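## Task

Move the pieces waiting next to the board onto their squares: the black pawn to A5, the white queen to A1 and the black queen to D2, reading square names from the labels on the board's edge. All other squares must end as they began. Every piece on the board must finish standing upright and wholly within its square, resting there without the robot holding it.

## Robot and tools

Robot: two arms, left_arm and right_arm, each with six joints and a two-finger gripper. The names are labels only and say nothing about image sides. Shared world frame: origin on the table surface midway between the arms, +x out over the table, +z up, left_arm on the +y side. Positions are in metres.

execute_actions takes "actions", a list with zero or one entry, plus an optional "pictures" boolean (images are included unless you pass false). An empty list just reports the current state. A wait entry is {"steps": N} with N up to 300; it commands nothing new and returns once N control steps (1/30 s each) have gone by since the previous result, your reply time included. A motion entry is {"rows": [...], "steps": N} with N at most 15 (default 15) and at most 15 rows; each row is used for one step and the final row repeats to fill the remaining steps. A refused call moves nothing.

Each row is one flat list of 14 numbers covering both arms, always all 14 even if one arm stays still: left_arm waist, shoulder, elbow, wrist pitch, wrist yaw, wrist roll, opening, then the same seven for right_arm. Joint values are absolute target angles in radians, in the same form as the Joint positions line, not offsets. Stated ranges per arm: waist -2.880 to 2.880, shoulder 0.000 to 3.142, elbow 0.000 to 3.019, wrist pitch -1.693 to 1.571, wrist yaw -1.571 to 1.571, wrist roll -2.094 to 2.094. True ends may differ by up to 0.019 rad either way. A target more than 0.019 rad beyond a stated end, and farther out than the joint's last reported angle, gets the whole call refused; a target past the real end is clipped there and a "joint sent to its limit" line may appear, possibly about an earlier action. No such line does not prove there is more room. Opening is an absolute value from -1 (closed) to +1 (fully open, 0.094 m between pads).

Motion limits: each step the sent target stays within a set lead of the measured angle (waist 0.264, shoulder 0.32, elbow 0.276, wrist pitch 0.33, wrist yaw 0.186, wrist roll 0.522 rad), and targets implying more than 70 mm of gripper travel in a step are scaled back toward the current angles. Large moves therefore take several calls. Between calls the arms keep heading to the last row sent until they settle or a step is HELD; after that only a new action moves them further.

Result lines: per-arm end_effector_position (m) and end_effector_quat_wxyz in the world frame; this reading drifts from truth, more at long reach. The end-effector point sits between the finger pads about 1 cm back from the tips; fingers point along the gripper's +z and close along its y. Joint positions and Joint velocities give per arm the six joints (rad, rad/s) and then the pad gap (m, m/s). grip_measured is the measured opening on the command scale; each gripper can read off by about 1 mm, constantly. Between the extremes the fingers go where grip_measured would equal your command, so to hold a piece command roughly 0.03 under its grip_measured; smaller gaps grip more lightly. Pad force tops out near 50 to 62 N, lower for very thin parts, with a short spike at contact. "joint command not followed" means a clearance check altered or blocked joint targets on some steps; the rest still ran. HELD marks steps where your row was partly or fully not sent. Joint torques are raw drive outputs with per-unit offset, scale and noise, nonzero in free air, so treat them as rough load hints only. MOTOR HOT appears from 85 °C; at 100 °C that arm and its gripper go limp until cooled (OVER-TEMPERATURE FAULT) and whatever it holds falls, so avoid holding loads longer than needed.

zoom_image gives an enlarged view of part of a camera's latest image: "camera" is one of cam_head_left, cam_head_right, cam_left_wrist, cam_right_wrist (all 896x504); "region" is [x0, y0, x1, y1] in pixels from the top-left, at most 504 by 504. Calibration (intrinsics K, distortion D, T_world_to_cam) is provided per camera and may be slightly off; wrist camera poses follow their arm's joint readings.

finished_scene with "scene" set to the current scene number ends it irreversibly, grades it and begins the next task. Replying without any tool call ends everything remaining.

Workflow: look, locate the board labels and the loose pieces, grasp each piece, carry it above the target square, lower, release, rise, then confirm from images that it stands centred and upright and that neighbours were not disturbed. Avoid: dropping or tipping pieces, shoving the board or pieces, anything leaving the table, the arms touching or pressing each other, and hard impacts. Expect occasional brief tugs on a held piece, so grip firmly. The simulation keeps running while you think.

Each tool is called after ">>>" in YAML: its name, and indented under it one key for each argument.

## Session

>>> execute_actions:
  actions: []

Scene clock: 0.00 s of 5200.00 s.
left_arm: end_effector_position=(+0.4995, +0.5188, +0.1981) grip_measured=+1.000 end_effector_quat_wxyz=(+0.038, +0.672, -0.737, +0.066) | right_arm: end_effector_position=(+0.2122, -0.0491, +0.2464) grip_measured=+1.000 end_effector_quat_wxyz=(+0.643, -0.454, +0.510, -0.347)
Joint positions: left_arm=[ 0.416  1.837  1.743 -1.496  0.152 -1.139  0.094] | right_arm=[ 1.222  0.994  0.234  0.937  1.177 -1.387  0.094]
Joint velocities: left_arm=[-0.005  0.005 -0.012 -0.002 -0.022 -0.022  0.   ] | right_arm=[-0.005 -0.005 -0.022 -0.017  0.022 -0.007  0.   ]
Joint torques (N m, as the arm reports them, + toward a larger angle): no reading
Motor temperatures (°C, as the motors report them): left_arm=[30 31 27 27 28 30] | right_arm=[29 28 29 28 29 27]

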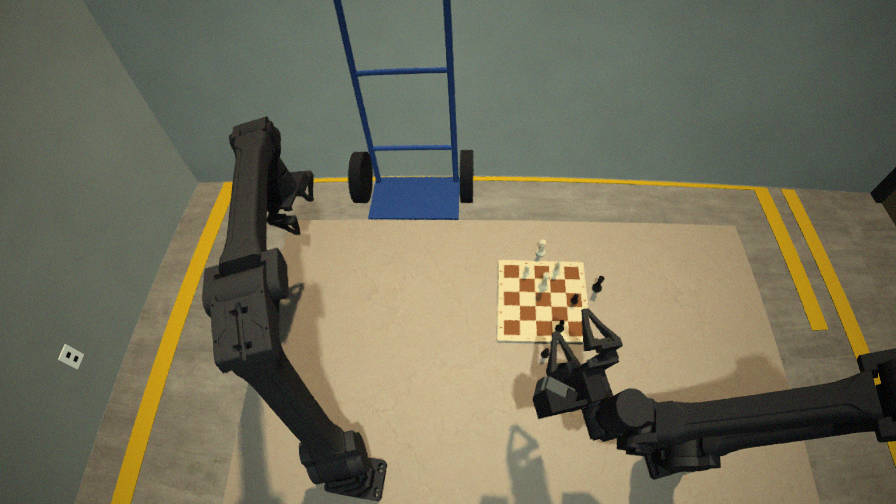

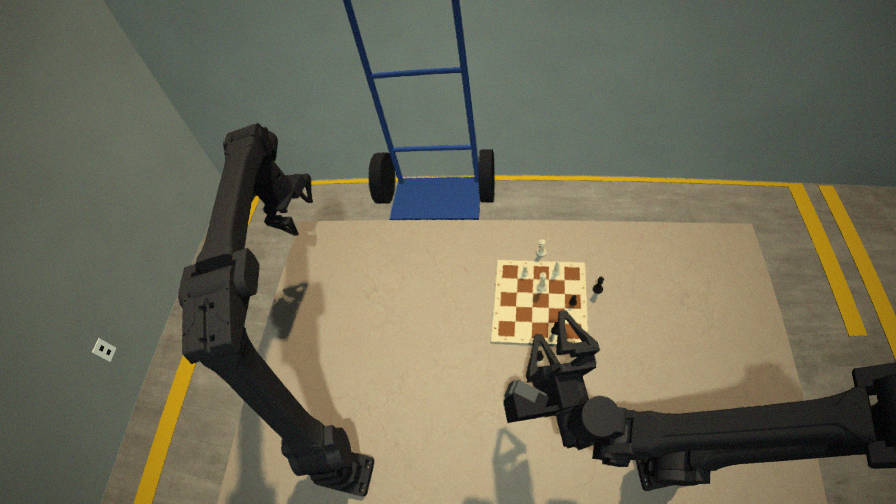

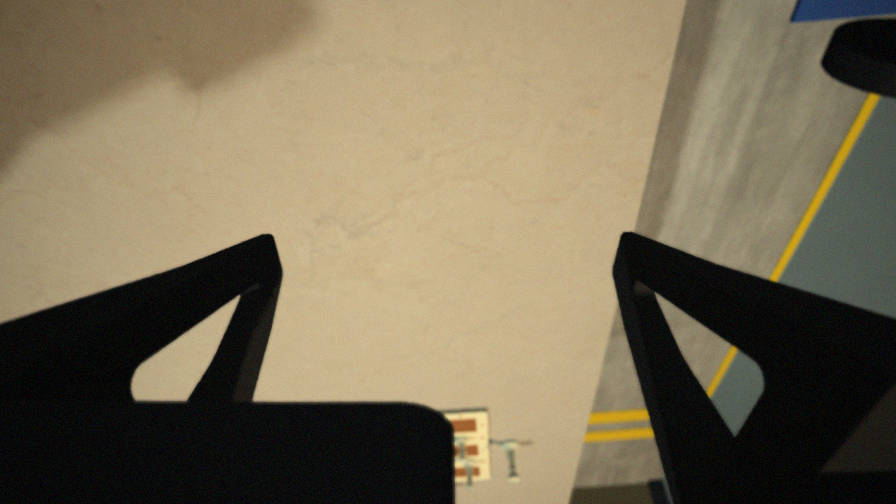

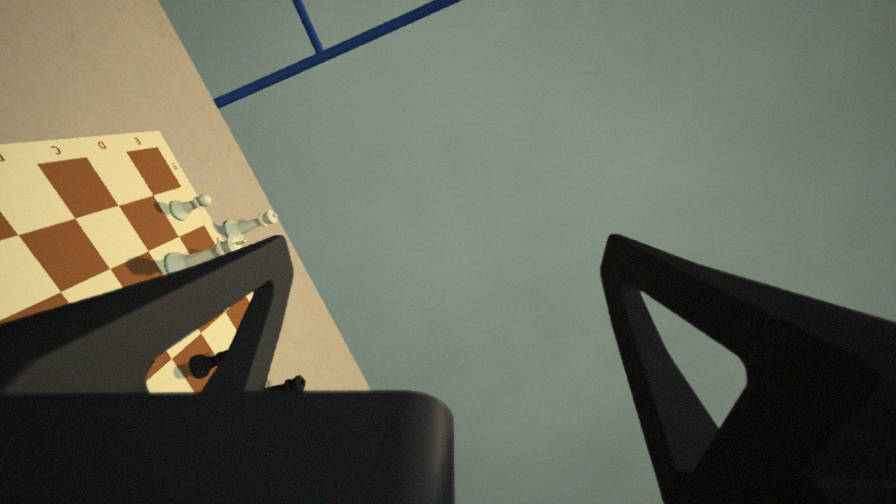

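>>> zoom_image:
  camera: "cam_head_left"
  region: [470, 225, 640, 375]

>>> zoom_image:
  camera: "cam_head_right"
  region: [470, 225, 640, 375]

Region (470, 225, 640, 375) of cam_head_left's 896x504 image, scaled by 2.965, with more detail than that image has; it fills the top 445 rows of this view, and the rest is white.

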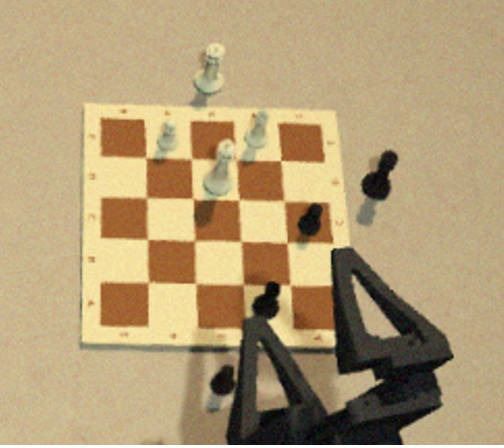

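Region (470, 225, 640, 375) of cam_head_right's 896x504 image, scaled by 2.965, with more detail than that image has; it fills the top 445 rows of this view, and the rest is white.

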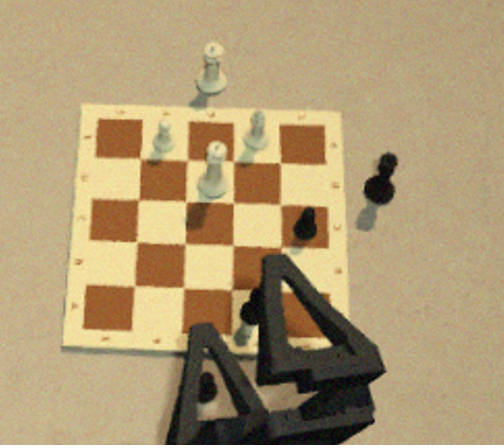

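>>> execute_actions:
  actions:
    - {"rows":[[0.416,1.837,1.743,-1.496,0.152,-1.139,1,0.3,1.5,1.4,-1.47,0,0,1]],"steps":15}
  pictures: false

>>> execute_actions:
  actions:
    - {"steps":90}

Scene clock: 28.00 s of 5200.00 s.
left_arm: end_effector_position=(+0.4995, +0.5188, +0.1981) grip_measured=+1.000 end_effector_quat_wxyz=(+0.038, +0.672, -0.737, +0.066) | right_arm: end_effector_position=(+0.4502, +0.0161, +0.1134) grip_measured=+1.000 end_effector_quat_wxyz=(+0.445, -0.492, +0.738, -0.124)
Joint positions: left_arm=[ 0.416  1.837  1.743 -1.496  0.152 -1.139  0.094] | right_arm=[ 0.549  1.523  0.792  0.076  0.346 -0.604  0.094]
Joint velocities: left_arm=[ 0.005  0.005 -0.002  0.002 -0.081 -0.022  0.   ] | right_arm=[-1.304  0.083  0.857 -1.458 -1.106  1.253  0.   ]
Joint torques (N m, as the arm reports them, + toward a larger angle): left_arm=[ -0.6  -15.77   8.28   0.35   0.03  -0.23] | right_arm=[  1.6  -13.32  11.39   1.45   0.18   0.11]
Motor temperatures (°C, as the motors report them): left_arm=[30 32 30 27 28 30] | right_arm=[29 28 32 29 29 27]
Steps of this call (steps 1 to 90: nothing new was sent; then 24.50 s passed at rest; steps 91 to 105: all 15 steps of this action). Readings (joint positions):
91: left_arm=[0.416 1.837 1.743 -1.496 0.152 -1.139] | right_arm=[1.205 1.006 0.244 0.902 1.125 -1.337]
92: left_arm=[0.416 1.837 1.743 -1.496 0.152 -1.139] | right_arm=[1.168 1.039 0.270 0.841 1.067 -1.281]
94: left_arm=[0.416 1.837 1.743 -1.496 0.152 -1.139] | right_arm=[1.072 1.144 0.347 0.723 0.953 -1.172]
98: left_arm=[0.416 1.837 1.743 -1.496 0.152 -1.139] | right_arm=[0.879 1.370 0.527 0.485 0.723 -0.957]
105: the state above

Scene clock: 31.00 s of 5200.00 s.
left_arm: end_effector_position=(+0.4995, +0.5188, +0.1981) grip_measured=+1.000 end_effector_quat_wxyz=(+0.038, +0.672, -0.737, +0.066) | right_arm: end_effector_position=(+0.3990, -0.1022, +0.2266) grip_measured=+1.000 end_effector_quat_wxyz=(+0.001, -0.246, +0.969, -0.001)
Joint positions: left_arm=[ 0.416  1.837  1.743 -1.496  0.152 -1.139  0.094] | right_arm=[ 0.296  1.491  1.383 -1.461  0.002 -0.007  0.094]
Joint velocities: left_arm=[ 0.024  0.015 -0.012 -0.012 -0.081 -0.051  0.   ] | right_arm=[-0.005  0.005 -0.017 -0.002 -0.037 -0.007  0.   ]
Joint torques (N m, as the arm reports them, + toward a larger angle): left_arm=[ -1.03 -16.13   8.18   0.41   0.03  -0.17] | right_arm=[  1.6  -12.04  10.32  -0.34  -0.22   0.08]
Motor temperatures (°C, as the motors report them): left_arm=[30 32 30 27 28 30] | right_arm=[29 28 32 29 29 27]
Steps of this call (steps 1 to 45: the robot went on to your last target; steps 46 to 90: nothing new was sent). Readings (joint positions):
1: left_arm=[0.416 1.837 1.743 -1.496 0.152 -1.139] | right_arm=[0.505 1.524 0.823 0.023 0.297 -0.557]
2: left_arm=[0.416 1.837 1.743 -1.496 0.152 -1.139] | right_arm=[0.463 1.524 0.854 -0.033 0.245 -0.506]
4: left_arm=[0.416 1.837 1.743 -1.496 0.152 -1.139] | right_arm=[0.386 1.524 0.927 -0.162 0.127 -0.400]
8: left_arm=[0.416 1.837 1.743 -1.496 0.152 -1.139] | right_arm=[0.296 1.524 1.100 -0.448 0.027 -0.236]
90: the state above
All arms were judged still, so your last target was given up. Only a new action makes them travel on or press farther. Fingers that are still opening or closing keep moving.
camera_calibration (this result's frames):
cam_right_wrist: T_world_to_cam=[[0.477889, -0.878267, 0.016436, -0.287017], [-0.715732, -0.378465, 0.586935, 0.116791], [-0.509265, -0.292253, -0.809467, 0.483469], [0, 0, 0, 1]] pos_world=[0.466967, -0.0665806, 0.327521]

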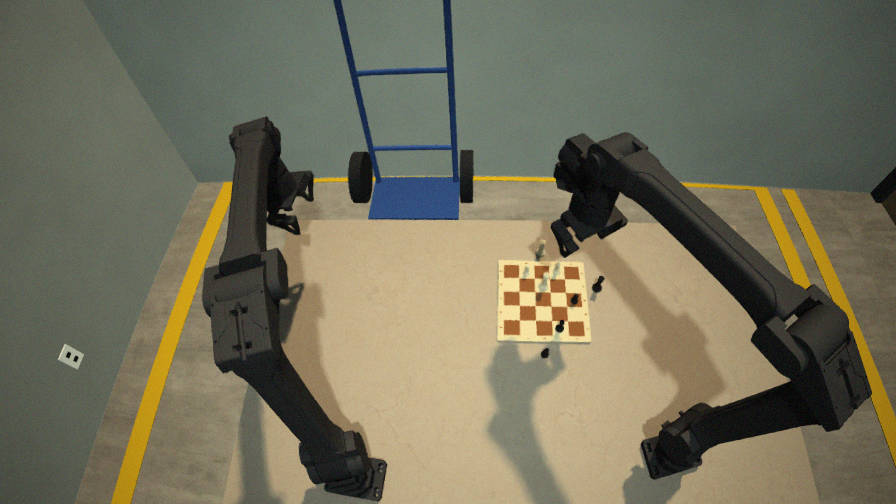

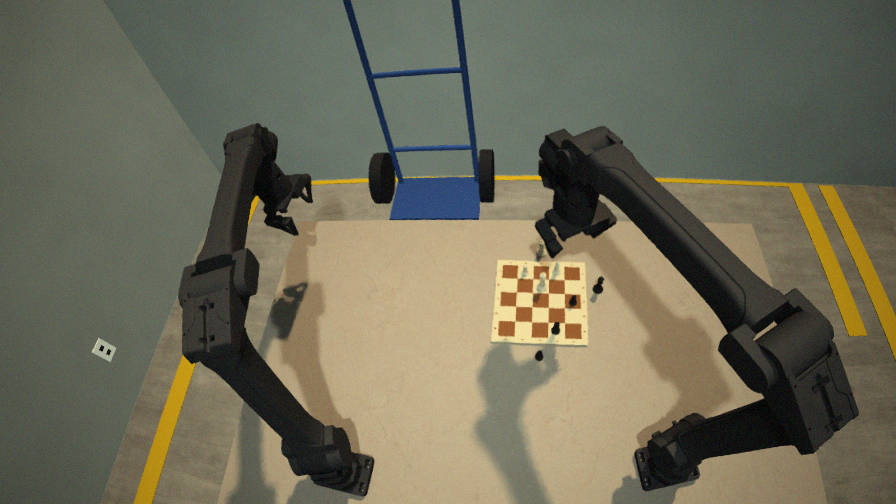

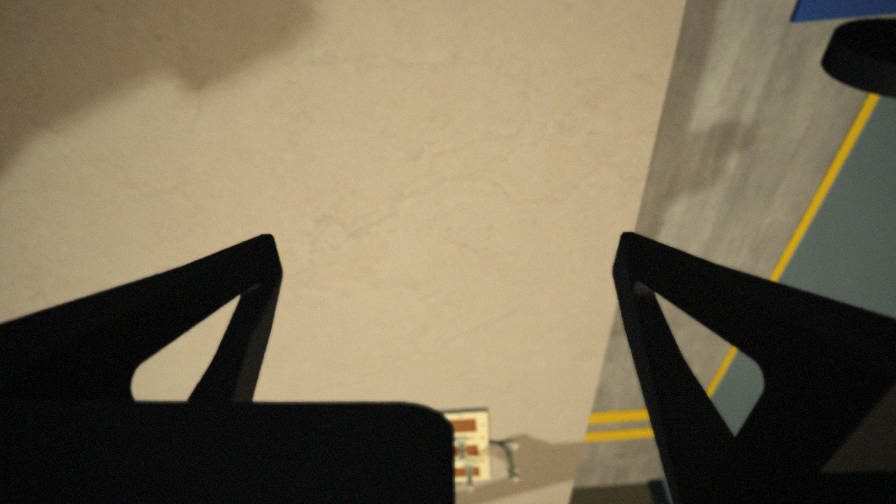

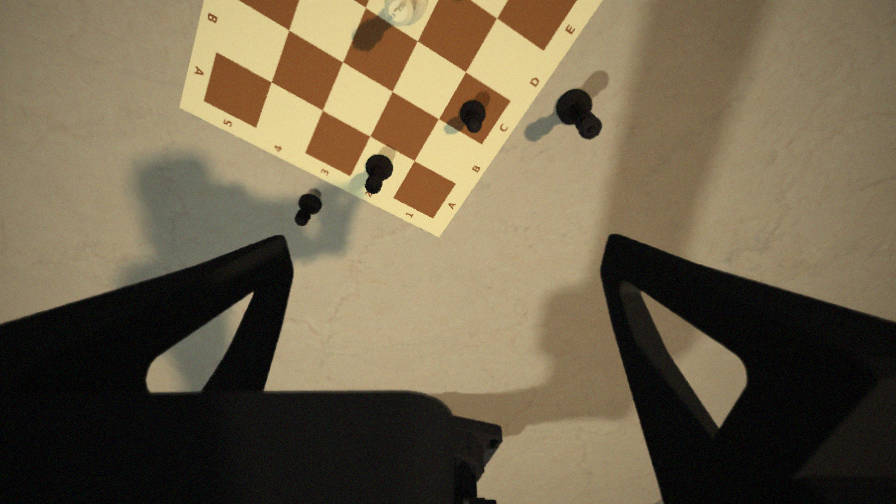

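>>> execute_actions:
  actions:
    - {"rows":[[0.416,1.837,1.743,-1.496,0.152,-1.139,1,0.6,1.3,1.0,-1.27,0,0,0]],"steps":15}
  pictures: false

>>> execute_actions:
  actions:
    - {"steps":30}
  pictures: false

Scene clock: 53.70 s of 5200.00 s.
left_arm: end_effector_position=(+0.4995, +0.5188, +0.1981) grip_measured=+1.000 end_effector_quat_wxyz=(+0.038, +0.672, -0.737, +0.066) | right_arm: end_effector_position=(+0.2427, -0.0631, +0.1391) grip_measured=+0.002 end_effector_quat_wxyz=(-0.027, -0.398, +0.917, -0.010)
Joint positions: left_arm=[ 0.416  1.837  1.743 -1.496  0.152 -1.139  0.094] | right_arm=[ 0.618  1.317  0.971 -1.283 -0.003 -0.007  0.047]
Joint velocities: left_arm=[-0.005 -0.015 -0.002 -0.002 -0.007  0.007  0.   ] | right_arm=[-0.278 -0.015  0.002  0.037  0.007 -0.022  0.   ]
Joint torques (N m, as the arm reports them, + toward a larger angle): left_arm=[ -0.69 -16.41   8.16   0.32   0.04  -0.2 ] | right_arm=[  0.8  -10.13  10.92   0.23   0.03   0.05]
Motor temperatures (°C, as the motors report them): left_arm=[30 33 30 27 28 30] | right_arm=[29 29 32 29 29 27]
Steps of this call (steps 1 to 90: nothing new was sent; then 19.20 s passed at rest; steps 91 to 105: all 15 steps of this action). Readings (joint positions):
91: left_arm=[0.416 1.837 1.743 -1.496 0.152 -1.139] | right_arm=[0.305 1.481 1.362 -1.434 0.005 -0.007]
92: left_arm=[0.416 1.837 1.743 -1.496 0.152 -1.139] | right_arm=[0.323 1.459 1.317 -1.395 0.006 -0.007]
94: left_arm=[0.416 1.837 1.743 -1.496 0.152 -1.139] | right_arm=[0.390 1.410 1.212 -1.351 0.006 -0.007]
98: left_arm=[0.416 1.837 1.743 -1.496 0.152 -1.139] | right_arm=[0.579 1.331 1.015 -1.298 0.000 -0.007]
105: the state above

Scene clock: 54.70 s of 5200.00 s.
left_arm: end_effector_position=(+0.4995, +0.5188, +0.1981) grip_measured=+1.000 end_effector_quat_wxyz=(+0.038, +0.672, -0.737, +0.066) | right_arm: end_effector_position=(+0.2477, -0.0674, +0.1392) grip_measured=+0.002 end_effector_quat_wxyz=(-0.026, -0.389, +0.921, -0.010)
Joint positions: left_arm=[ 0.416  1.837  1.743 -1.496  0.152 -1.139  0.094] | right_arm=[ 0.599  1.317  0.971 -1.281 -0.002 -0.007  0.047]
Joint velocities: left_arm=[ 0.005 -0.015 -0.002  0.017  0.022 -0.022  0.   ] | right_arm=[-0.015 -0.005  0.017 -0.002  0.037  0.007  0.001]
Joint torques (N m, as the arm reports them, + toward a larger angle): left_arm=[ -0.32 -15.91   8.28   0.41   0.05  -0.24] | right_arm=[  1.25 -10.16  10.86   0.24   0.03   0.09]
Motor temperatures (°C, as the motors report them): left_arm=[30 33 30 27 28 30] | right_arm=[29 29 32 29 29 27]
Steps of this call (steps 1 to 30: the robot went on to your last target). Readings (joint positions):
1: left_arm=[0.416 1.837 1.743 -1.496 0.152 -1.139] | right_arm=[0.610 1.317 0.971 -1.282 -0.003 -0.007]
2: left_arm=[0.416 1.837 1.743 -1.496 0.152 -1.139] | right_arm=[0.604 1.317 0.971 -1.281 -0.002 -0.007]
4: left_arm=[0.416 1.837 1.743 -1.496 0.152 -1.139] | right_arm=[0.599 1.317 0.971 -1.281 -0.002 -0.007]
8: left_arm=[0.416 1.837 1.743 -1.496 0.152 -1.139] | right_arm=[0.599 1.317 0.971 -1.281 -0.002 -0.007]
30: the state above
All arms were judged still, so your last target was given up. Only a new action makes them travel on or press farther. Fingers that are still opening or closing keep moving.

>>> execute_actions:
  actions:
    - {"rows":[[0.416,1.837,1.743,-1.496,0.152,-1.139,1,0.6,1.3,1.0,-0.95,0,0,0]],"steps":15}
  pictures: false

>>> execute_actions:
  actions:
    - {"rows":[[0.416,1.837,1.743,-1.496,0.152,-1.139,1,0.6,1.3,1.25,-0.95,0,0,0]],"steps":15}
  pictures: false

>>> execute_actions:
  actions:
    - {"rows":[[0.416,1.837,1.743,-1.496,0.152,-1.139,1,0.6,1.55,1.25,-0.95,0,0.3,0]],"steps":15}
  pictures: false

>>> execute_actions:
  actions:
    - {"steps":20}
  pictures: false

Scene clock: 79.63 s of 5200.00 s.
left_arm: end_effector_position=(+0.4995, +0.5188, +0.1981) grip_measured=+1.000 end_effector_quat_wxyz=(+0.038, +0.672, -0.737, +0.066) | right_arm: end_effector_position=(+0.3012, -0.0131, +0.1477) grip_measured=+0.002 end_effector_quat_wxyz=(+0.120, -0.386, +0.913, +0.051)
Joint positions: left_arm=[ 0.416  1.837  1.743 -1.496  0.152 -1.139  0.094] | right_arm=[ 0.599  1.312  0.968 -0.964 -0.002 -0.007  0.047]
Joint velocities: left_arm=[ 0.005  0.005 -0.007 -0.012  0.007 -0.037  0.   ] | right_arm=[ 0.015 -0.005 -0.012 -0.017 -0.051 -0.007  0.   ]
Joint torques (N m, as the arm reports them, + toward a larger angle): left_arm=[ -0.02 -16.16   8.29   0.29   0.05  -0.23] | right_arm=[  0.63 -10.52  11.46   0.84   0.01   0.03]
Motor temperatures (°C, as the motors report them): left_arm=[30 33 30 27 28 30] | right_arm=[29 29 33 29 29 27]
Steps of this call (steps 1 to 90: nothing new was sent; then 21.43 s passed at rest; steps 91 to 105: all 15 steps of this action). Readings (joint positions):
91: left_arm=[0.416 1.837 1.743 -1.496 0.152 -1.139] | right_arm=[0.599 1.314 0.966 -1.221 -0.002 -0.007]
92: left_arm=[0.416 1.837 1.743 -1.496 0.152 -1.139] | right_arm=[0.599 1.313 0.963 -1.128 -0.002 -0.007]
94: left_arm=[0.416 1.837 1.743 -1.496 0.152 -1.139] | right_arm=[0.599 1.313 0.967 -1.010 -0.002 -0.007]
98: left_arm=[0.416 1.837 1.743 -1.496 0.152 -1.139] | right_arm=[0.599 1.312 0.968 -0.965 -0.002 -0.007]
105: the state above

Scene clock: 80.13 s of 5200.00 s.
left_arm: end_effector_position=(+0.4995, +0.5188, +0.1981) grip_measured=+1.000 end_effector_quat_wxyz=(+0.038, +0.672, -0.737, +0.066) | right_arm: end_effector_position=(+0.3550, +0.0415, +0.2672) grip_measured=+0.002 end_effector_quat_wxyz=(+0.240, -0.376, +0.889, +0.101)
Joint positions: left_arm=[ 0.416  1.837  1.743 -1.496  0.152 -1.139  0.094] | right_arm=[ 0.599  1.302  1.214 -0.957 -0.002 -0.007  0.047]
Joint velocities: left_arm=[-0.005 -0.005  0.002  0.002 -0.066 -0.007  0.   ] | right_arm=[ 0.005 -0.034 -0.027  0.007 -0.022 -0.066  0.001]
Joint torques (N m, as the arm reports them, + toward a larger angle): left_arm=[ -0.79 -15.66   8.22   0.52   0.06  -0.22] | right_arm=[  0.88 -10.38  12.48   0.91   0.04   0.  ]
Motor temperatures (°C, as the motors report them): left_arm=[30 33 30 27 28 30] | right_arm=[29 29 33 29 29 27]
Steps of this call (steps 1 to 15: all 15 steps of this action). Readings (joint positions):
1: left_arm=[0.416 1.837 1.743 -1.496 0.152 -1.139] | right_arm=[0.599 1.312 0.974 -0.965 -0.002 -0.007]
2: left_arm=[0.416 1.837 1.743 -1.496 0.152 -1.139] | right_arm=[0.599 1.314 0.986 -0.965 -0.002 -0.007]
4: left_arm=[0.416 1.837 1.743 -1.496 0.152 -1.139] | right_arm=[0.599 1.315 1.025 -0.965 -0.002 -0.007]
8: left_arm=[0.416 1.837 1.743 -1.496 0.152 -1.139] | right_arm=[0.599 1.315 1.126 -0.965 -0.002 -0.007]
15: the state above

Scene clock: 80.63 s of 5200.00 s.
left_arm: end_effector_position=(+0.4995, +0.5188, +0.1981) grip_measured=+1.000 end_effector_quat_wxyz=(+0.038, +0.672, -0.737, +0.066) | right_arm: end_effector_position=(+0.3700, +0.0567, +0.1250) grip_measured=+0.002 end_effector_quat_wxyz=(+0.099, -0.253, +0.961, +0.060)
Joint positions: left_arm=[ 0.416  1.837  1.743 -1.496  0.152 -1.139  0.094] | right_arm=[ 0.599  1.601  1.219 -0.957 -0.002  0.278  0.047]
Joint velocities: left_arm=[-0.015  0.005 -0.002 -0.022 -0.022 -0.007  0.   ] | right_arm=[-0.005 -0.239 -0.007  0.007  0.037  0.066 -0.   ]
Joint torques (N m, as the arm reports them, + toward a larger angle): left_arm=[ -0.95 -16.26   8.34   0.42   0.06  -0.24] | right_arm=[  0.91 -17.15  11.18   0.64  -0.06   0.06]
Motor temperatures (°C, as the motors report them): left_arm=[30 33 30 27 28 30] | right_arm=[29 29 33 29 29 27]
Steps of this call (steps 1 to 15: all 15 steps of this action). Readings (joint positions):
1: left_arm=[0.416 1.837 1.743 -1.496 0.152 -1.139] | right_arm=[0.599 1.312 1.214 -0.957 -0.002 0.026]
2: left_arm=[0.416 1.837 1.743 -1.496 0.152 -1.139] | right_arm=[0.599 1.329 1.221 -0.957 -0.002 0.061]
4: left_arm=[0.416 1.837 1.743 -1.496 0.152 -1.139] | right_arm=[0.599 1.390 1.228 -0.957 -0.002 0.125]
8: left_arm=[0.416 1.837 1.743 -1.496 0.152 -1.139] | right_arm=[0.599 1.547 1.229 -0.957 -0.002 0.223]
15: the state above

Scene clock: 81.30 s of 5200.00 s.
left_arm: end_effector_position=(+0.4995, +0.5188, +0.1981) grip_measured=+1.000 end_effector_quat_wxyz=(+0.038, +0.672, -0.737, +0.066) | right_arm: end_effector_position=(+0.3698, +0.0566, +0.1456) grip_measured=+0.002 end_effector_quat_wxyz=(+0.116, -0.246, +0.960, +0.071)
Joint positions: left_arm=[ 0.416  1.837  1.743 -1.496  0.152 -1.139  0.094] | right_arm=[ 0.599  1.56   1.219 -0.957 -0.002  0.293  0.047]
Joint velocities: left_arm=[-0.005 -0.015  0.002  0.007  0.007  0.007  0.   ] | right_arm=[ 0.015 -0.005  0.007 -0.007 -0.007 -0.022 -0.001]
Joint torques (N m, as the arm reports them, + toward a larger angle): left_arm=[ -0.9  -15.92   8.22   0.51   0.01  -0.21] | right_arm=[  1.59 -15.14  11.54   0.58   0.04   0.06]
Motor temperatures (°C, as the motors report them): left_arm=[30 33 30 27 28 30] | right_arm=[29 29 33 29 29 27]
Steps of this call (steps 1 to 20: the robot went on to your last target). Readings (joint positions):
1: left_arm=[0.416 1.837 1.743 -1.496 0.152 -1.139] | right_arm=[0.599 1.594 1.219 -0.957 -0.002 0.281]
2: left_arm=[0.416 1.837 1.743 -1.496 0.152 -1.139] | right_arm=[0.599 1.586 1.219 -0.957 -0.002 0.284]
4: left_arm=[0.416 1.837 1.743 -1.496 0.152 -1.139] | right_arm=[0.599 1.571 1.219 -0.957 -0.002 0.287]
8: left_arm=[0.416 1.837 1.743 -1.496 0.152 -1.139] | right_arm=[0.599 1.560 1.219 -0.957 -0.002 0.290]
20: the state above

>>> execute_actions:
  actions:
    - {"rows":[[0.416,1.837,1.743,-1.496,0.152,-1.139,1,0.6,1.51,1.22,-0.97,0,0.26,0],[0.416,1.837,1.743,-1.496,0.152,-1.139,1,0.6,1.48,1.19,-0.99,0,0.22,0],[0.416,1.837,1.743,-1.496,0.152,-1.139,1,0.6,1.45,1.16,-1.01,0,0.18,0],[0.416,1.837,1.743,-1.496,0.152,-1.139,1,0.6,1.43,1.13,-1.03,0,0.14,0],[0.416,1.837,1.743,-1.496,0.152,-1.139,1,0.6,1.41,1.10,-1.05,0,0.10,0],[0.416,1.837,1.743,-1.496,0.152,-1.139,1,0.6,1.39,1.07,-1.07,0,0.06,0],[0.416,1.837,1.743,-1.496,0.152,-1.139,1,0.61,1.38,1.04,-1.09,0,0.03,0],[0.416,1.837,1.743,-1.496,0.152,-1.139,1,0.61,1.37,1.01,-1.10,0,0,0],[0.416,1.837,1.743,-1.496,0.152,-1.139,1,0.61,1.36,0.99,-1.11,0,0,0],[0.416,1.837,1.743,-1.496,0.152,-1.139,1,0.61,1.35,0.97,-1.115,0,0,0],[0.416,1.837,1.743,-1.496,0.152,-1.139,1,0.61,1.345,0.95,-1.115,0,0,0],[0.416,1.837,1.743,-1.496,0.152,-1.139,1,0.61,1.34,0.935,-1.115,0,0,0],[0.416,1.837,1.743,-1.496,0.152,-1.139,1,0.611,1.34,0.922,-1.115,0,0,0]],"steps":15}
  pictures: false

>>> execute_actions:
  actions:
    - {"steps":20}

Scene clock: 127.83 s of 5200.00 s.
left_arm: end_effector_position=(+0.4995, +0.5188, +0.1981) grip_measured=+1.000 end_effector_quat_wxyz=(+0.038, +0.672, -0.737, +0.066) | right_arm: end_effector_position=(+0.2612, -0.0518, +0.1131) grip_measured=+0.002 end_effector_quat_wxyz=(+0.018, -0.373, +0.928, +0.009)
Joint positions: left_arm=[ 0.416  1.837  1.743 -1.496  0.152 -1.139  0.094] | right_arm=[ 0.603  1.336  0.916 -1.11  -0.002  0.032  0.047]
Joint velocities: left_arm=[-0.005 -0.005 -0.012  0.007 -0.051 -0.051  0.   ] | right_arm=[-0.005  0.044 -0.271 -0.022 -0.051 -0.198 -0.   ]
Joint torques (N m, as the arm reports them, + toward a larger angle): left_arm=[ -0.92 -15.77   8.29   0.33   0.01  -0.17] | right_arm=[ 1.61 -9.4  10.   -0.08  0.01 -0.16]
Motor temperatures (°C, as the motors report them): left_arm=[30 33 30 27 28 30] | right_arm=[29 29 34 29 29 27]
Steps of this call (steps 1 to 15: the robot went on to your last target; steps 16 to 90: nothing new was sent; then 43.03 s passed at rest; steps 91 to 105: all 15 steps of this action). Readings (joint positions):
91: left_arm=[0.416 1.837 1.743 -1.496 0.152 -1.139] | right_arm=[0.599 1.558 1.219 -0.957 -0.002 0.288]
92: left_arm=[0.416 1.837 1.743 -1.496 0.152 -1.139] | right_arm=[0.599 1.553 1.213 -0.961 -0.002 0.277]
94: left_arm=[0.416 1.837 1.743 -1.496 0.152 -1.139] | right_arm=[0.599 1.521 1.179 -0.981 -0.002 0.239]
98: left_arm=[0.416 1.837 1.743 -1.496 0.152 -1.139] | right_arm=[0.600 1.410 1.056 -1.060 -0.002 0.128]
105: the state above

Scene clock: 128.50 s of 5200.00 s.
left_arm: end_effector_position=(+0.4995, +0.5188, +0.1981) grip_measured=+1.000 end_effector_quat_wxyz=(+0.038, +0.672, -0.737, +0.066) | right_arm: end_effector_position=(+0.2583, -0.0547, +0.1088) grip_measured=+0.002 end_effector_quat_wxyz=(+0.012, -0.384, +0.923, +0.006)
Joint positions: left_arm=[ 0.416  1.837  1.743 -1.496  0.152 -1.139  0.094] | right_arm=[ 0.603  1.339  0.907 -1.111 -0.002  0.008  0.047]
Joint velocities: left_arm=[ 0.015 -0.015 -0.007 -0.012  0.066  0.066  0.   ] | right_arm=[-0.015  0.005 -0.022 -0.007 -0.051 -0.081  0.001]
Joint torques (N m, as the arm reports them, + toward a larger angle): left_arm=[ -0.58 -15.62   8.11   0.26   0.05  -0.18] | right_arm=[ 1.48 -9.37  9.77 -0.17  0.01 -0.09]
Motor temperatures (°C, as the motors report them): left_arm=[30 33 30 27 28 30] | right_arm=[29 29 34 29 29 27]
Steps of this call (steps 1 to 20: the robot went on to your last target). Readings (joint positions):
1: left_arm=[0.416 1.837 1.743 -1.496 0.152 -1.139] | right_arm=[0.603 1.337 0.910 -1.111 -0.002 0.027]
2: left_arm=[0.416 1.837 1.743 -1.496 0.152 -1.139] | right_arm=[0.603 1.339 0.907 -1.111 -0.002 0.023]
4: left_arm=[0.416 1.837 1.743 -1.496 0.152 -1.139] | right_arm=[0.603 1.339 0.907 -1.111 -0.002 0.017]
8: left_arm=[0.416 1.837 1.743 -1.496 0.152 -1.139] | right_arm=[0.603 1.339 0.907 -1.111 -0.002 0.011]
20: the state above
camera_calibration (this result's frames):
cam_right_wrist: T_world_to_cam=[[0.710751, -0.703347, 0.0116712, -0.226216], [-0.58422, -0.580966, 0.566715, 0.060365], [-0.391816, -0.409612, -0.823832, 0.295189], [0, 0, 0, 1]] pos_world=[0.31171, -0.00312572, 0.211616]

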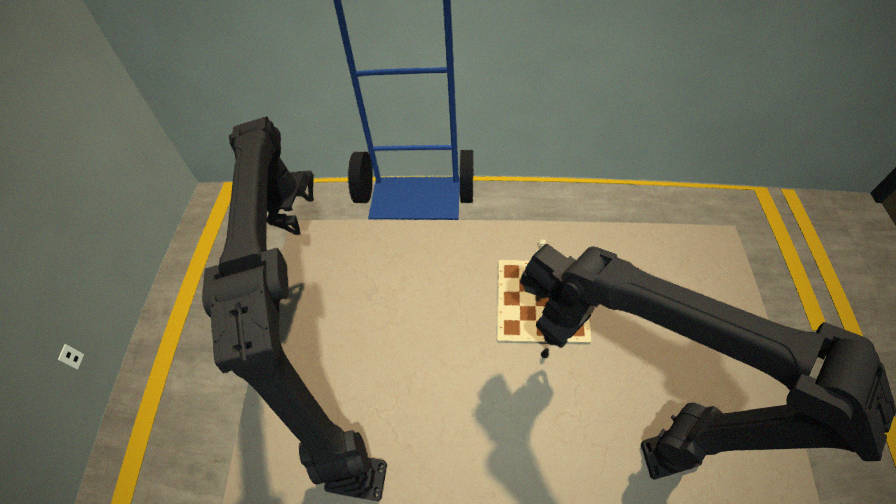

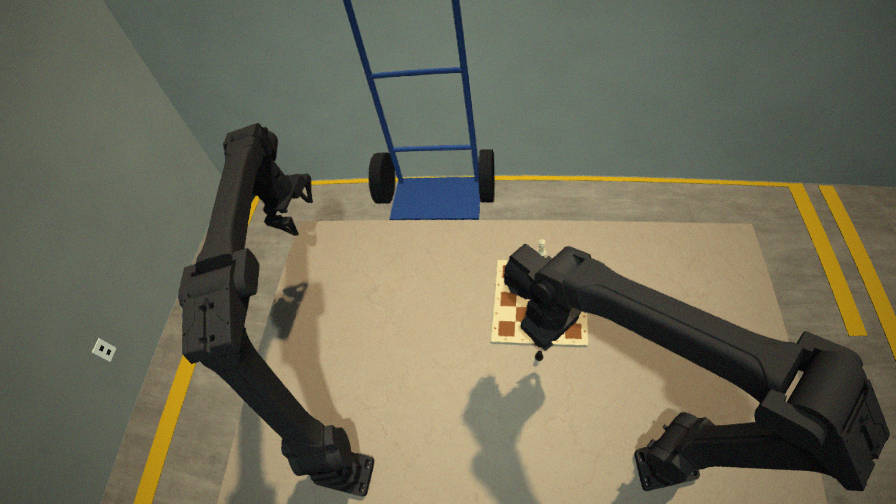

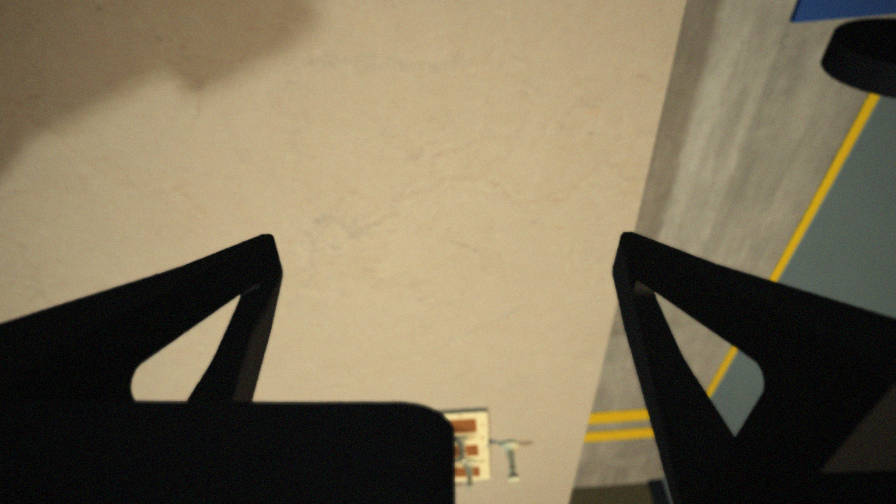

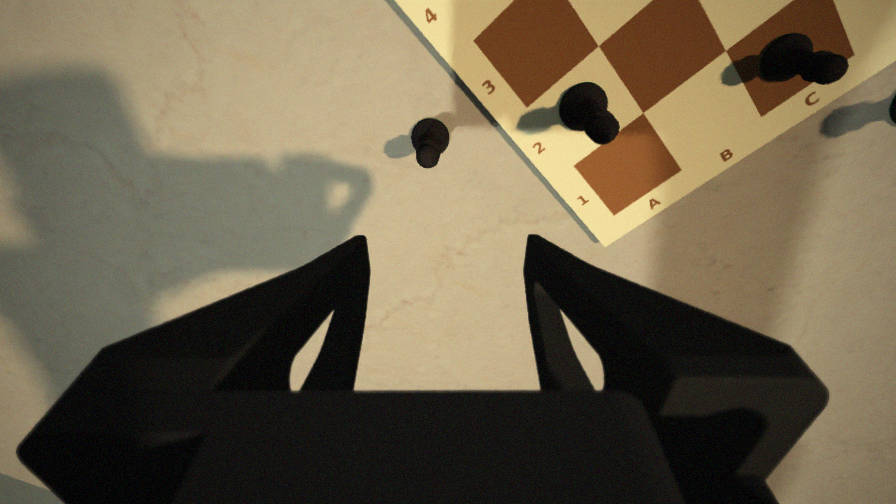

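>>> execute_actions:
  actions:
    - {"rows":[[0.416,1.837,1.743,-1.496,0.152,-1.139,1,0.615,1.35,0.915,-1.10,0,0,0],[0.416,1.837,1.743,-1.496,0.152,-1.139,1,0.618,1.36,0.908,-1.083,0,0,0],[0.416,1.837,1.743,-1.496,0.152,-1.139,1,0.621,1.37,0.90,-1.066,0,0,0],[0.416,1.837,1.743,-1.496,0.152,-1.139,1,0.624,1.38,0.893,-1.05,0,0,0],[0.416,1.837,1.743,-1.496,0.152,-1.139,1,0.627,1.39,0.886,-1.033,0,0,0],[0.416,1.837,1.743,-1.496,0.152,-1.139,1,0.63,1.40,0.878,-1.016,0,0,0],[0.416,1.837,1.743,-1.496,0.152,-1.139,1,0.63,1.41,0.87,-1.0,0,0,0],[0.416,1.837,1.743,-1.496,0.152,-1.139,1,0.63,1.42,0.863,-0.98,0,0,0]],"steps":15}
  pictures: false

>>> execute_actions:
  actions:
    - {"steps":15}

Scene clock: 147.17 s of 5200.00 s.
left_arm: end_effector_position=(+0.4995, +0.5188, +0.1981) grip_measured=+1.000 end_effector_quat_wxyz=(+0.038, +0.672, -0.737, +0.066) | right_arm: end_effector_position=(+0.2530, -0.0491, +0.0603) grip_measured=+0.002 end_effector_quat_wxyz=(-0.001, -0.395, +0.919, +0.001)
Joint positions: left_arm=[ 0.416  1.837  1.743 -1.496  0.152 -1.139  0.094] | right_arm=[ 0.625  1.429  0.85  -0.994 -0.002  0.007  0.047]
Joint velocities: left_arm=[ 0.005 -0.005 -0.007 -0.007 -0.051 -0.022  0.   ] | right_arm=[-0.005 -0.005 -0.012 -0.002  0.037  0.022  0.   ]
Joint torques (N m, as the arm reports them, + toward a larger angle): left_arm=[ -0.45 -15.79   8.18   0.39   0.05  -0.21] | right_arm=[  1.22 -10.2    8.8    0.37   0.01  -0.1 ]
Motor temperatures (°C, as the motors report them): left_arm=[30 33 31 27 28 30] | right_arm=[29 29 34 29 29 27]
Steps of this call (steps 1 to 15: the robot went on to your last target; steps 16 to 90: nothing new was sent; then 15.17 s passed at rest; steps 91 to 105: all 15 steps of this action). Readings (joint positions):
91: left_arm=[0.416 1.837 1.743 -1.496 0.152 -1.139] | right_arm=[0.603 1.339 0.907 -1.111 -0.002 0.007]
92: left_arm=[0.416 1.837 1.743 -1.496 0.152 -1.139] | right_arm=[0.604 1.340 0.906 -1.108 -0.002 0.007]
94: left_arm=[0.416 1.837 1.743 -1.496 0.152 -1.139] | right_arm=[0.608 1.346 0.902 -1.087 -0.002 0.007]
98: left_arm=[0.416 1.837 1.743 -1.496 0.152 -1.139] | right_arm=[0.621 1.382 0.879 -1.023 -0.002 0.007]
105: the state above

Scene clock: 147.67 s of 5200.00 s.
left_arm: end_effector_position=(+0.4995, +0.5188, +0.1981) grip_measured=+1.000 end_effector_quat_wxyz=(+0.038, +0.672, -0.737, +0.066) | right_arm: end_effector_position=(+0.2535, -0.0486, +0.0603) grip_measured=+0.002 end_effector_quat_wxyz=(-0.000, -0.395, +0.919, +0.001)
Joint positions: left_arm=[ 0.416  1.837  1.743 -1.496  0.152 -1.139  0.094] | right_arm=[ 0.625  1.429  0.85  -0.991 -0.002  0.007  0.047]
Joint velocities: left_arm=[-0.005  0.005 -0.017  0.007 -0.066  0.022  0.   ] | right_arm=[-0.005  0.005  0.002 -0.012 -0.007 -0.022 -0.001]
Joint torques (N m, as the arm reports them, + toward a larger angle): left_arm=[ -0.76 -16.43   8.33   0.32   0.03  -0.22] | right_arm=[  0.81 -10.96   8.88   0.39  -0.01  -0.09]
Motor temperatures (°C, as the motors report them): left_arm=[30 33 31 27 28 30] | right_arm=[29 29 34 29 29 27]
Steps of this call (steps 1 to 15: the robot went on to your last target). Readings (joint positions):
1: left_arm=[0.416 1.837 1.743 -1.496 0.152 -1.139] | right_arm=[0.625 1.429 0.850 -0.994 -0.002 0.007]
2: left_arm=[0.416 1.837 1.743 -1.496 0.152 -1.139] | right_arm=[0.625 1.429 0.850 -0.992 -0.002 0.007]
4: left_arm=[0.416 1.837 1.743 -1.496 0.152 -1.139] | right_arm=[0.625 1.429 0.850 -0.992 -0.002 0.007]
8: left_arm=[0.416 1.837 1.743 -1.496 0.152 -1.139] | right_arm=[0.625 1.429 0.850 -0.991 -0.002 0.007]
15: the state above
All arms were judged still, so your last target was given up. Only a new action makes them travel on or press farther. Fingers that are still opening or closing keep moving.
camera_calibration (this result's frames):
cam_right_wrist: T_world_to_cam=[[0.726349, -0.687224, 0.0118337, -0.221095], [-0.560844, -0.582645, 0.5882, 0.0813684], [-0.39733, -0.433875, -0.808629, 0.255143], [0, 0, 0, 1]] pos_world=[0.307603, 0.00616754, 0.161072]

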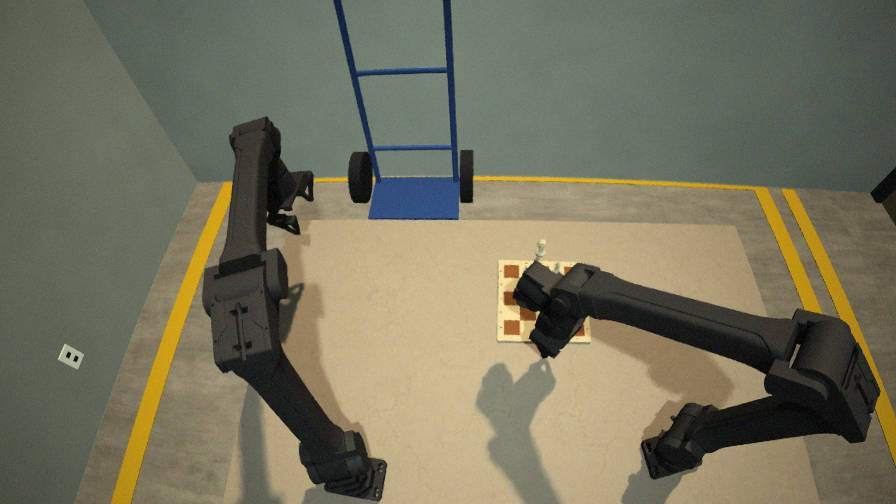

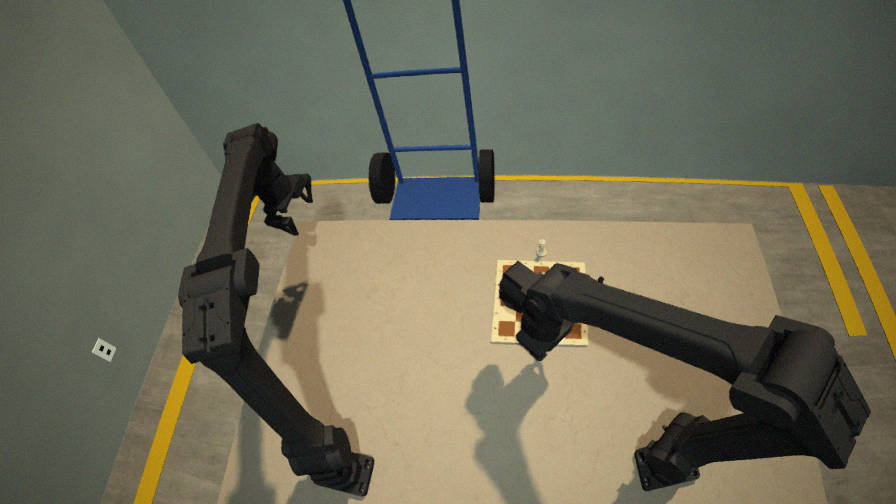

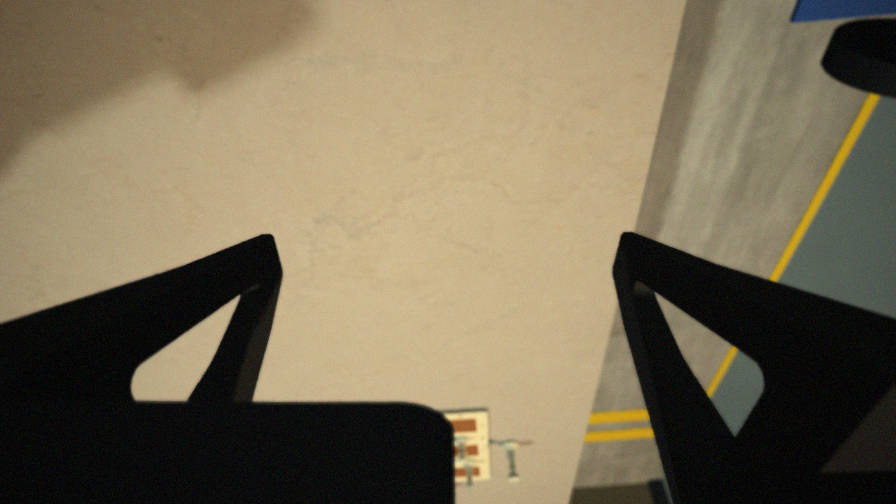

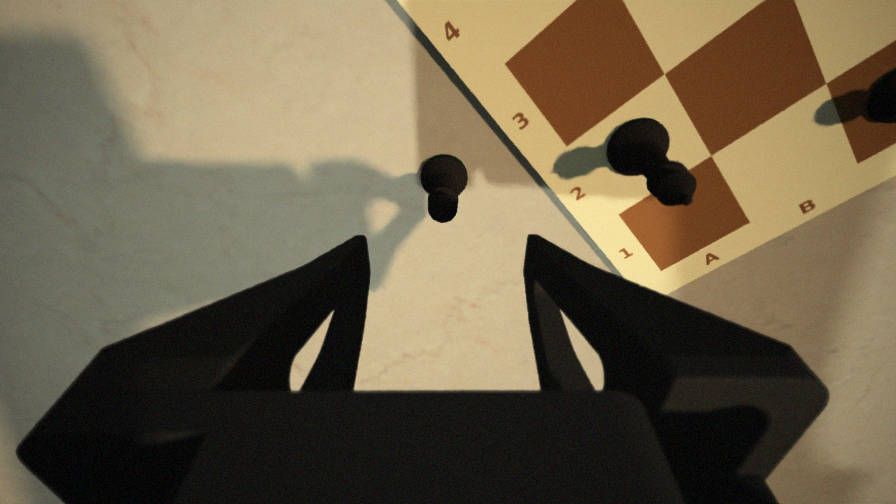

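>>> execute_actions:
  actions:
    - {"rows":[[0.416,1.837,1.743,-1.496,0.152,-1.139,1,0.632,1.427,0.858,-0.968,0,0,-0.1],[0.416,1.837,1.743,-1.496,0.152,-1.139,1,0.635,1.435,0.852,-0.955,0,0,-0.2],[0.416,1.837,1.743,-1.496,0.152,-1.139,1,0.635,1.442,0.847,-0.942,0,0,-0.3],[0.416,1.837,1.743,-1.496,0.152,-1.139,1,0.635,1.45,0.842,-0.93,0,0,-0.4],[0.416,1.837,1.743,-1.496,0.152,-1.139,1,0.635,1.457,0.837,-0.917,0,0,-0.4],[0.416,1.837,1.743,-1.496,0.152,-1.139,1,0.635,1.465,0.831,-0.905,0,0,-0.4],[0.416,1.837,1.743,-1.496,0.152,-1.139,1,0.635,1.472,0.826,-0.892,0,0,-0.4],[0.416,1.837,1.743,-1.496,0.152,-1.139,1,0.635,1.479,0.821,-0.88,0,0,-0.4]],"steps":15}
  pictures: false

>>> execute_actions:
  actions:
    - {"steps":10}

Scene clock: 163.83 s of 5200.00 s.
left_arm: end_effector_position=(+0.4995, +0.5188, +0.1981) grip_measured=+1.000 end_effector_quat_wxyz=(+0.038, +0.672, -0.737, +0.066) | right_arm: end_effector_position=(+0.2543, -0.0466, +0.0314) grip_measured=-0.398 end_effector_quat_wxyz=(+0.004, -0.396, +0.918, +0.003)
Joint positions: left_arm=[ 0.416  1.837  1.743 -1.496  0.152 -1.139  0.094] | right_arm=[ 0.627  1.481  0.813 -0.894 -0.002  0.007  0.028]
Joint velocities: left_arm=[-0.024  0.005  0.007  0.002 -0.007 -0.022  0.   ] | right_arm=[-0.005  0.005 -0.022 -0.012 -0.022  0.007 -0.001]
Joint torques (N m, as the arm reports them, + toward a larger angle): left_arm=[ -1.01 -16.01   8.31   0.51   0.03  -0.22] | right_arm=[  1.75 -10.86   8.1    0.53  -0.03  -0.12]
Motor temperatures (°C, as the motors report them): left_arm=[30 33 31 27 28 30] | right_arm=[29 29 33 29 29 27]
Steps of this call (steps 1 to 90: nothing new was sent; then 12.67 s passed at rest; steps 91 to 105: all 15 steps of this action). Readings (joint positions):
91: left_arm=[0.416 1.837 1.743 -1.496 0.152 -1.139] | right_arm=[0.625 1.429 0.850 -0.989 -0.002 0.007]
92: left_arm=[0.416 1.837 1.743 -1.496 0.152 -1.139] | right_arm=[0.625 1.429 0.850 -0.983 -0.002 0.007]
94: left_arm=[0.416 1.837 1.743 -1.496 0.152 -1.139] | right_arm=[0.626 1.430 0.847 -0.962 -0.002 0.007]
98: left_arm=[0.416 1.837 1.743 -1.496 0.152 -1.139] | right_arm=[0.627 1.447 0.832 -0.913 -0.002 0.007]
105: the state above

Scene clock: 164.17 s of 5200.00 s.
left_arm: end_effector_position=(+0.4995, +0.5188, +0.1981) grip_measured=+1.000 end_effector_quat_wxyz=(+0.038, +0.672, -0.737, +0.066) | right_arm: end_effector_position=(+0.2546, -0.0462, +0.0314) grip_measured=-0.398 end_effector_quat_wxyz=(+0.005, -0.396, +0.918, +0.003)
Joint positions: left_arm=[ 0.416  1.837  1.743 -1.496  0.152 -1.139  0.094] | right_arm=[ 0.627  1.481  0.813 -0.892 -0.002  0.007  0.028]
Joint velocities: left_arm=[-0.005 -0.005  0.002 -0.002  0.007 -0.037  0.   ] | right_arm=[-0.015 -0.005  0.007 -0.017  0.022  0.022 -0.001]
Joint torques (N m, as the arm reports them, + toward a larger angle): left_arm=[  0.24 -15.86   8.16   0.46   0.02  -0.2 ] | right_arm=[ 1.52 -9.82  8.29  0.55 -0.02 -0.08]
Motor temperatures (°C, as the motors report them): left_arm=[30 33 31 27 28 30] | right_arm=[29 29 33 29 29 27]
Steps of this call (steps 1 to 10: the robot went on to your last target). Readings (joint positions):
1: left_arm=[0.416 1.837 1.743 -1.496 0.152 -1.139] | right_arm=[0.627 1.481 0.813 -0.894 -0.002 0.007]
2: left_arm=[0.416 1.837 1.743 -1.496 0.152 -1.139] | right_arm=[0.627 1.481 0.813 -0.893 -0.002 0.007]
4: left_arm=[0.416 1.837 1.743 -1.496 0.152 -1.139] | right_arm=[0.627 1.481 0.813 -0.892 -0.002 0.007]
8: left_arm=[0.416 1.837 1.743 -1.496 0.152 -1.139] | right_arm=[0.627 1.481 0.813 -0.892 -0.002 0.007]
10: the state above
camera_calibration (this result's frames):
cam_right_wrist: T_world_to_cam=[[0.727837, -0.685649, 0.0117751, -0.220224], [-0.563608, -0.588329, 0.57984, 0.101004], [-0.390639, -0.428666, -0.814645, 0.231935], [0, 0, 0, 1]] pos_world=[0.307817, 0.00784992, 0.132972]

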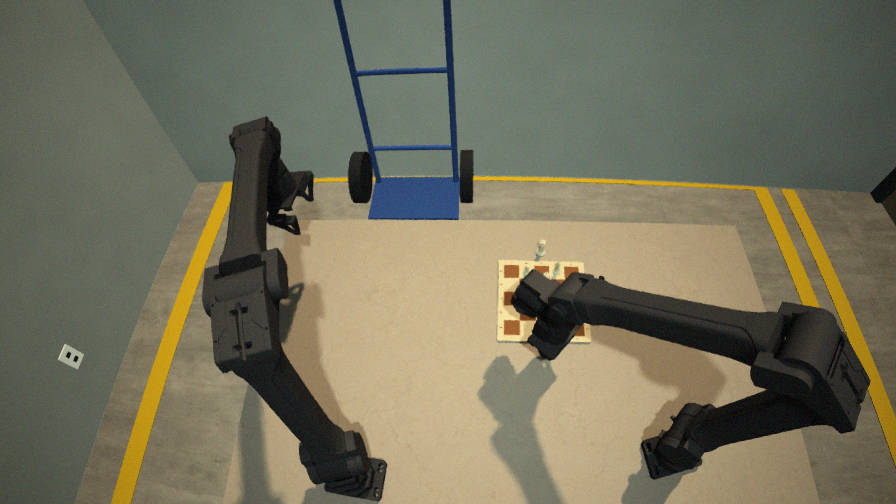

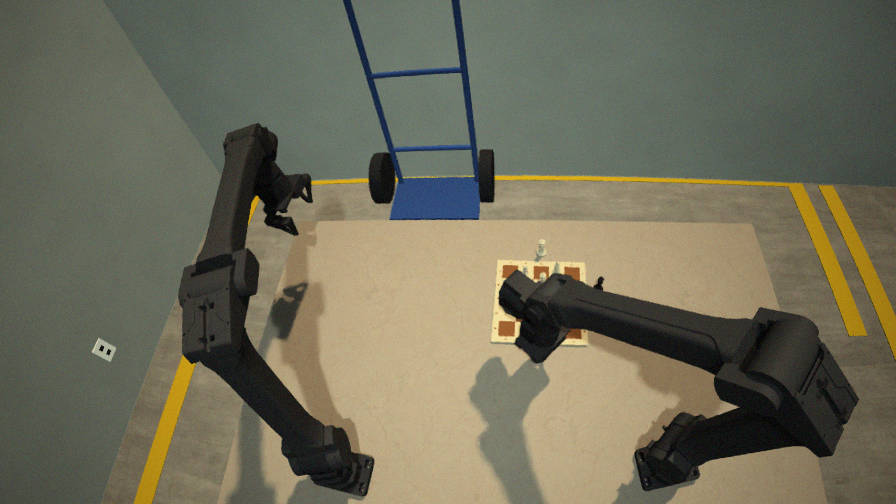

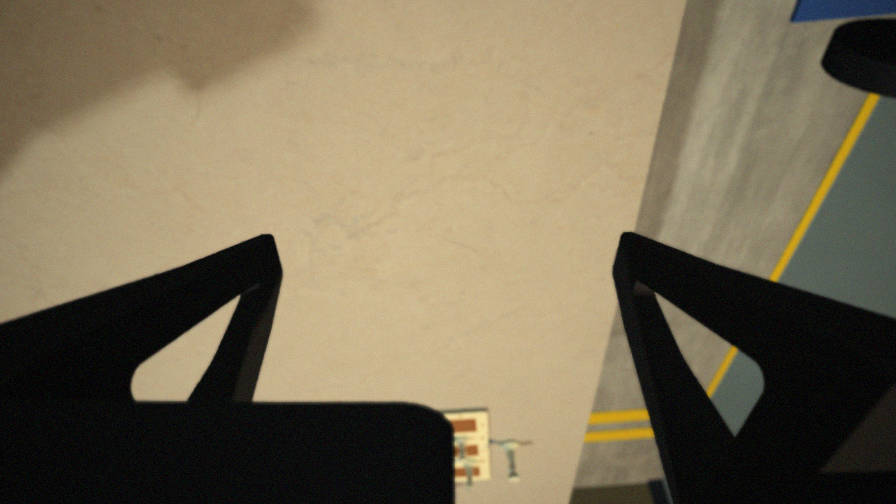

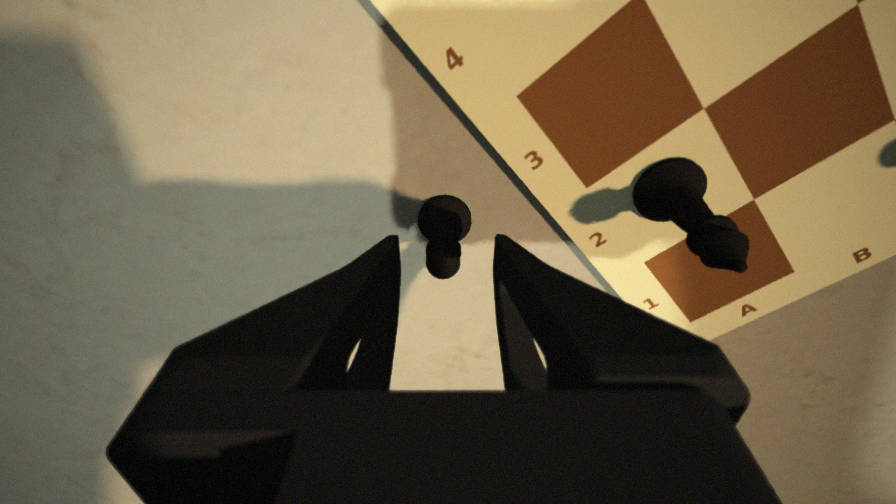

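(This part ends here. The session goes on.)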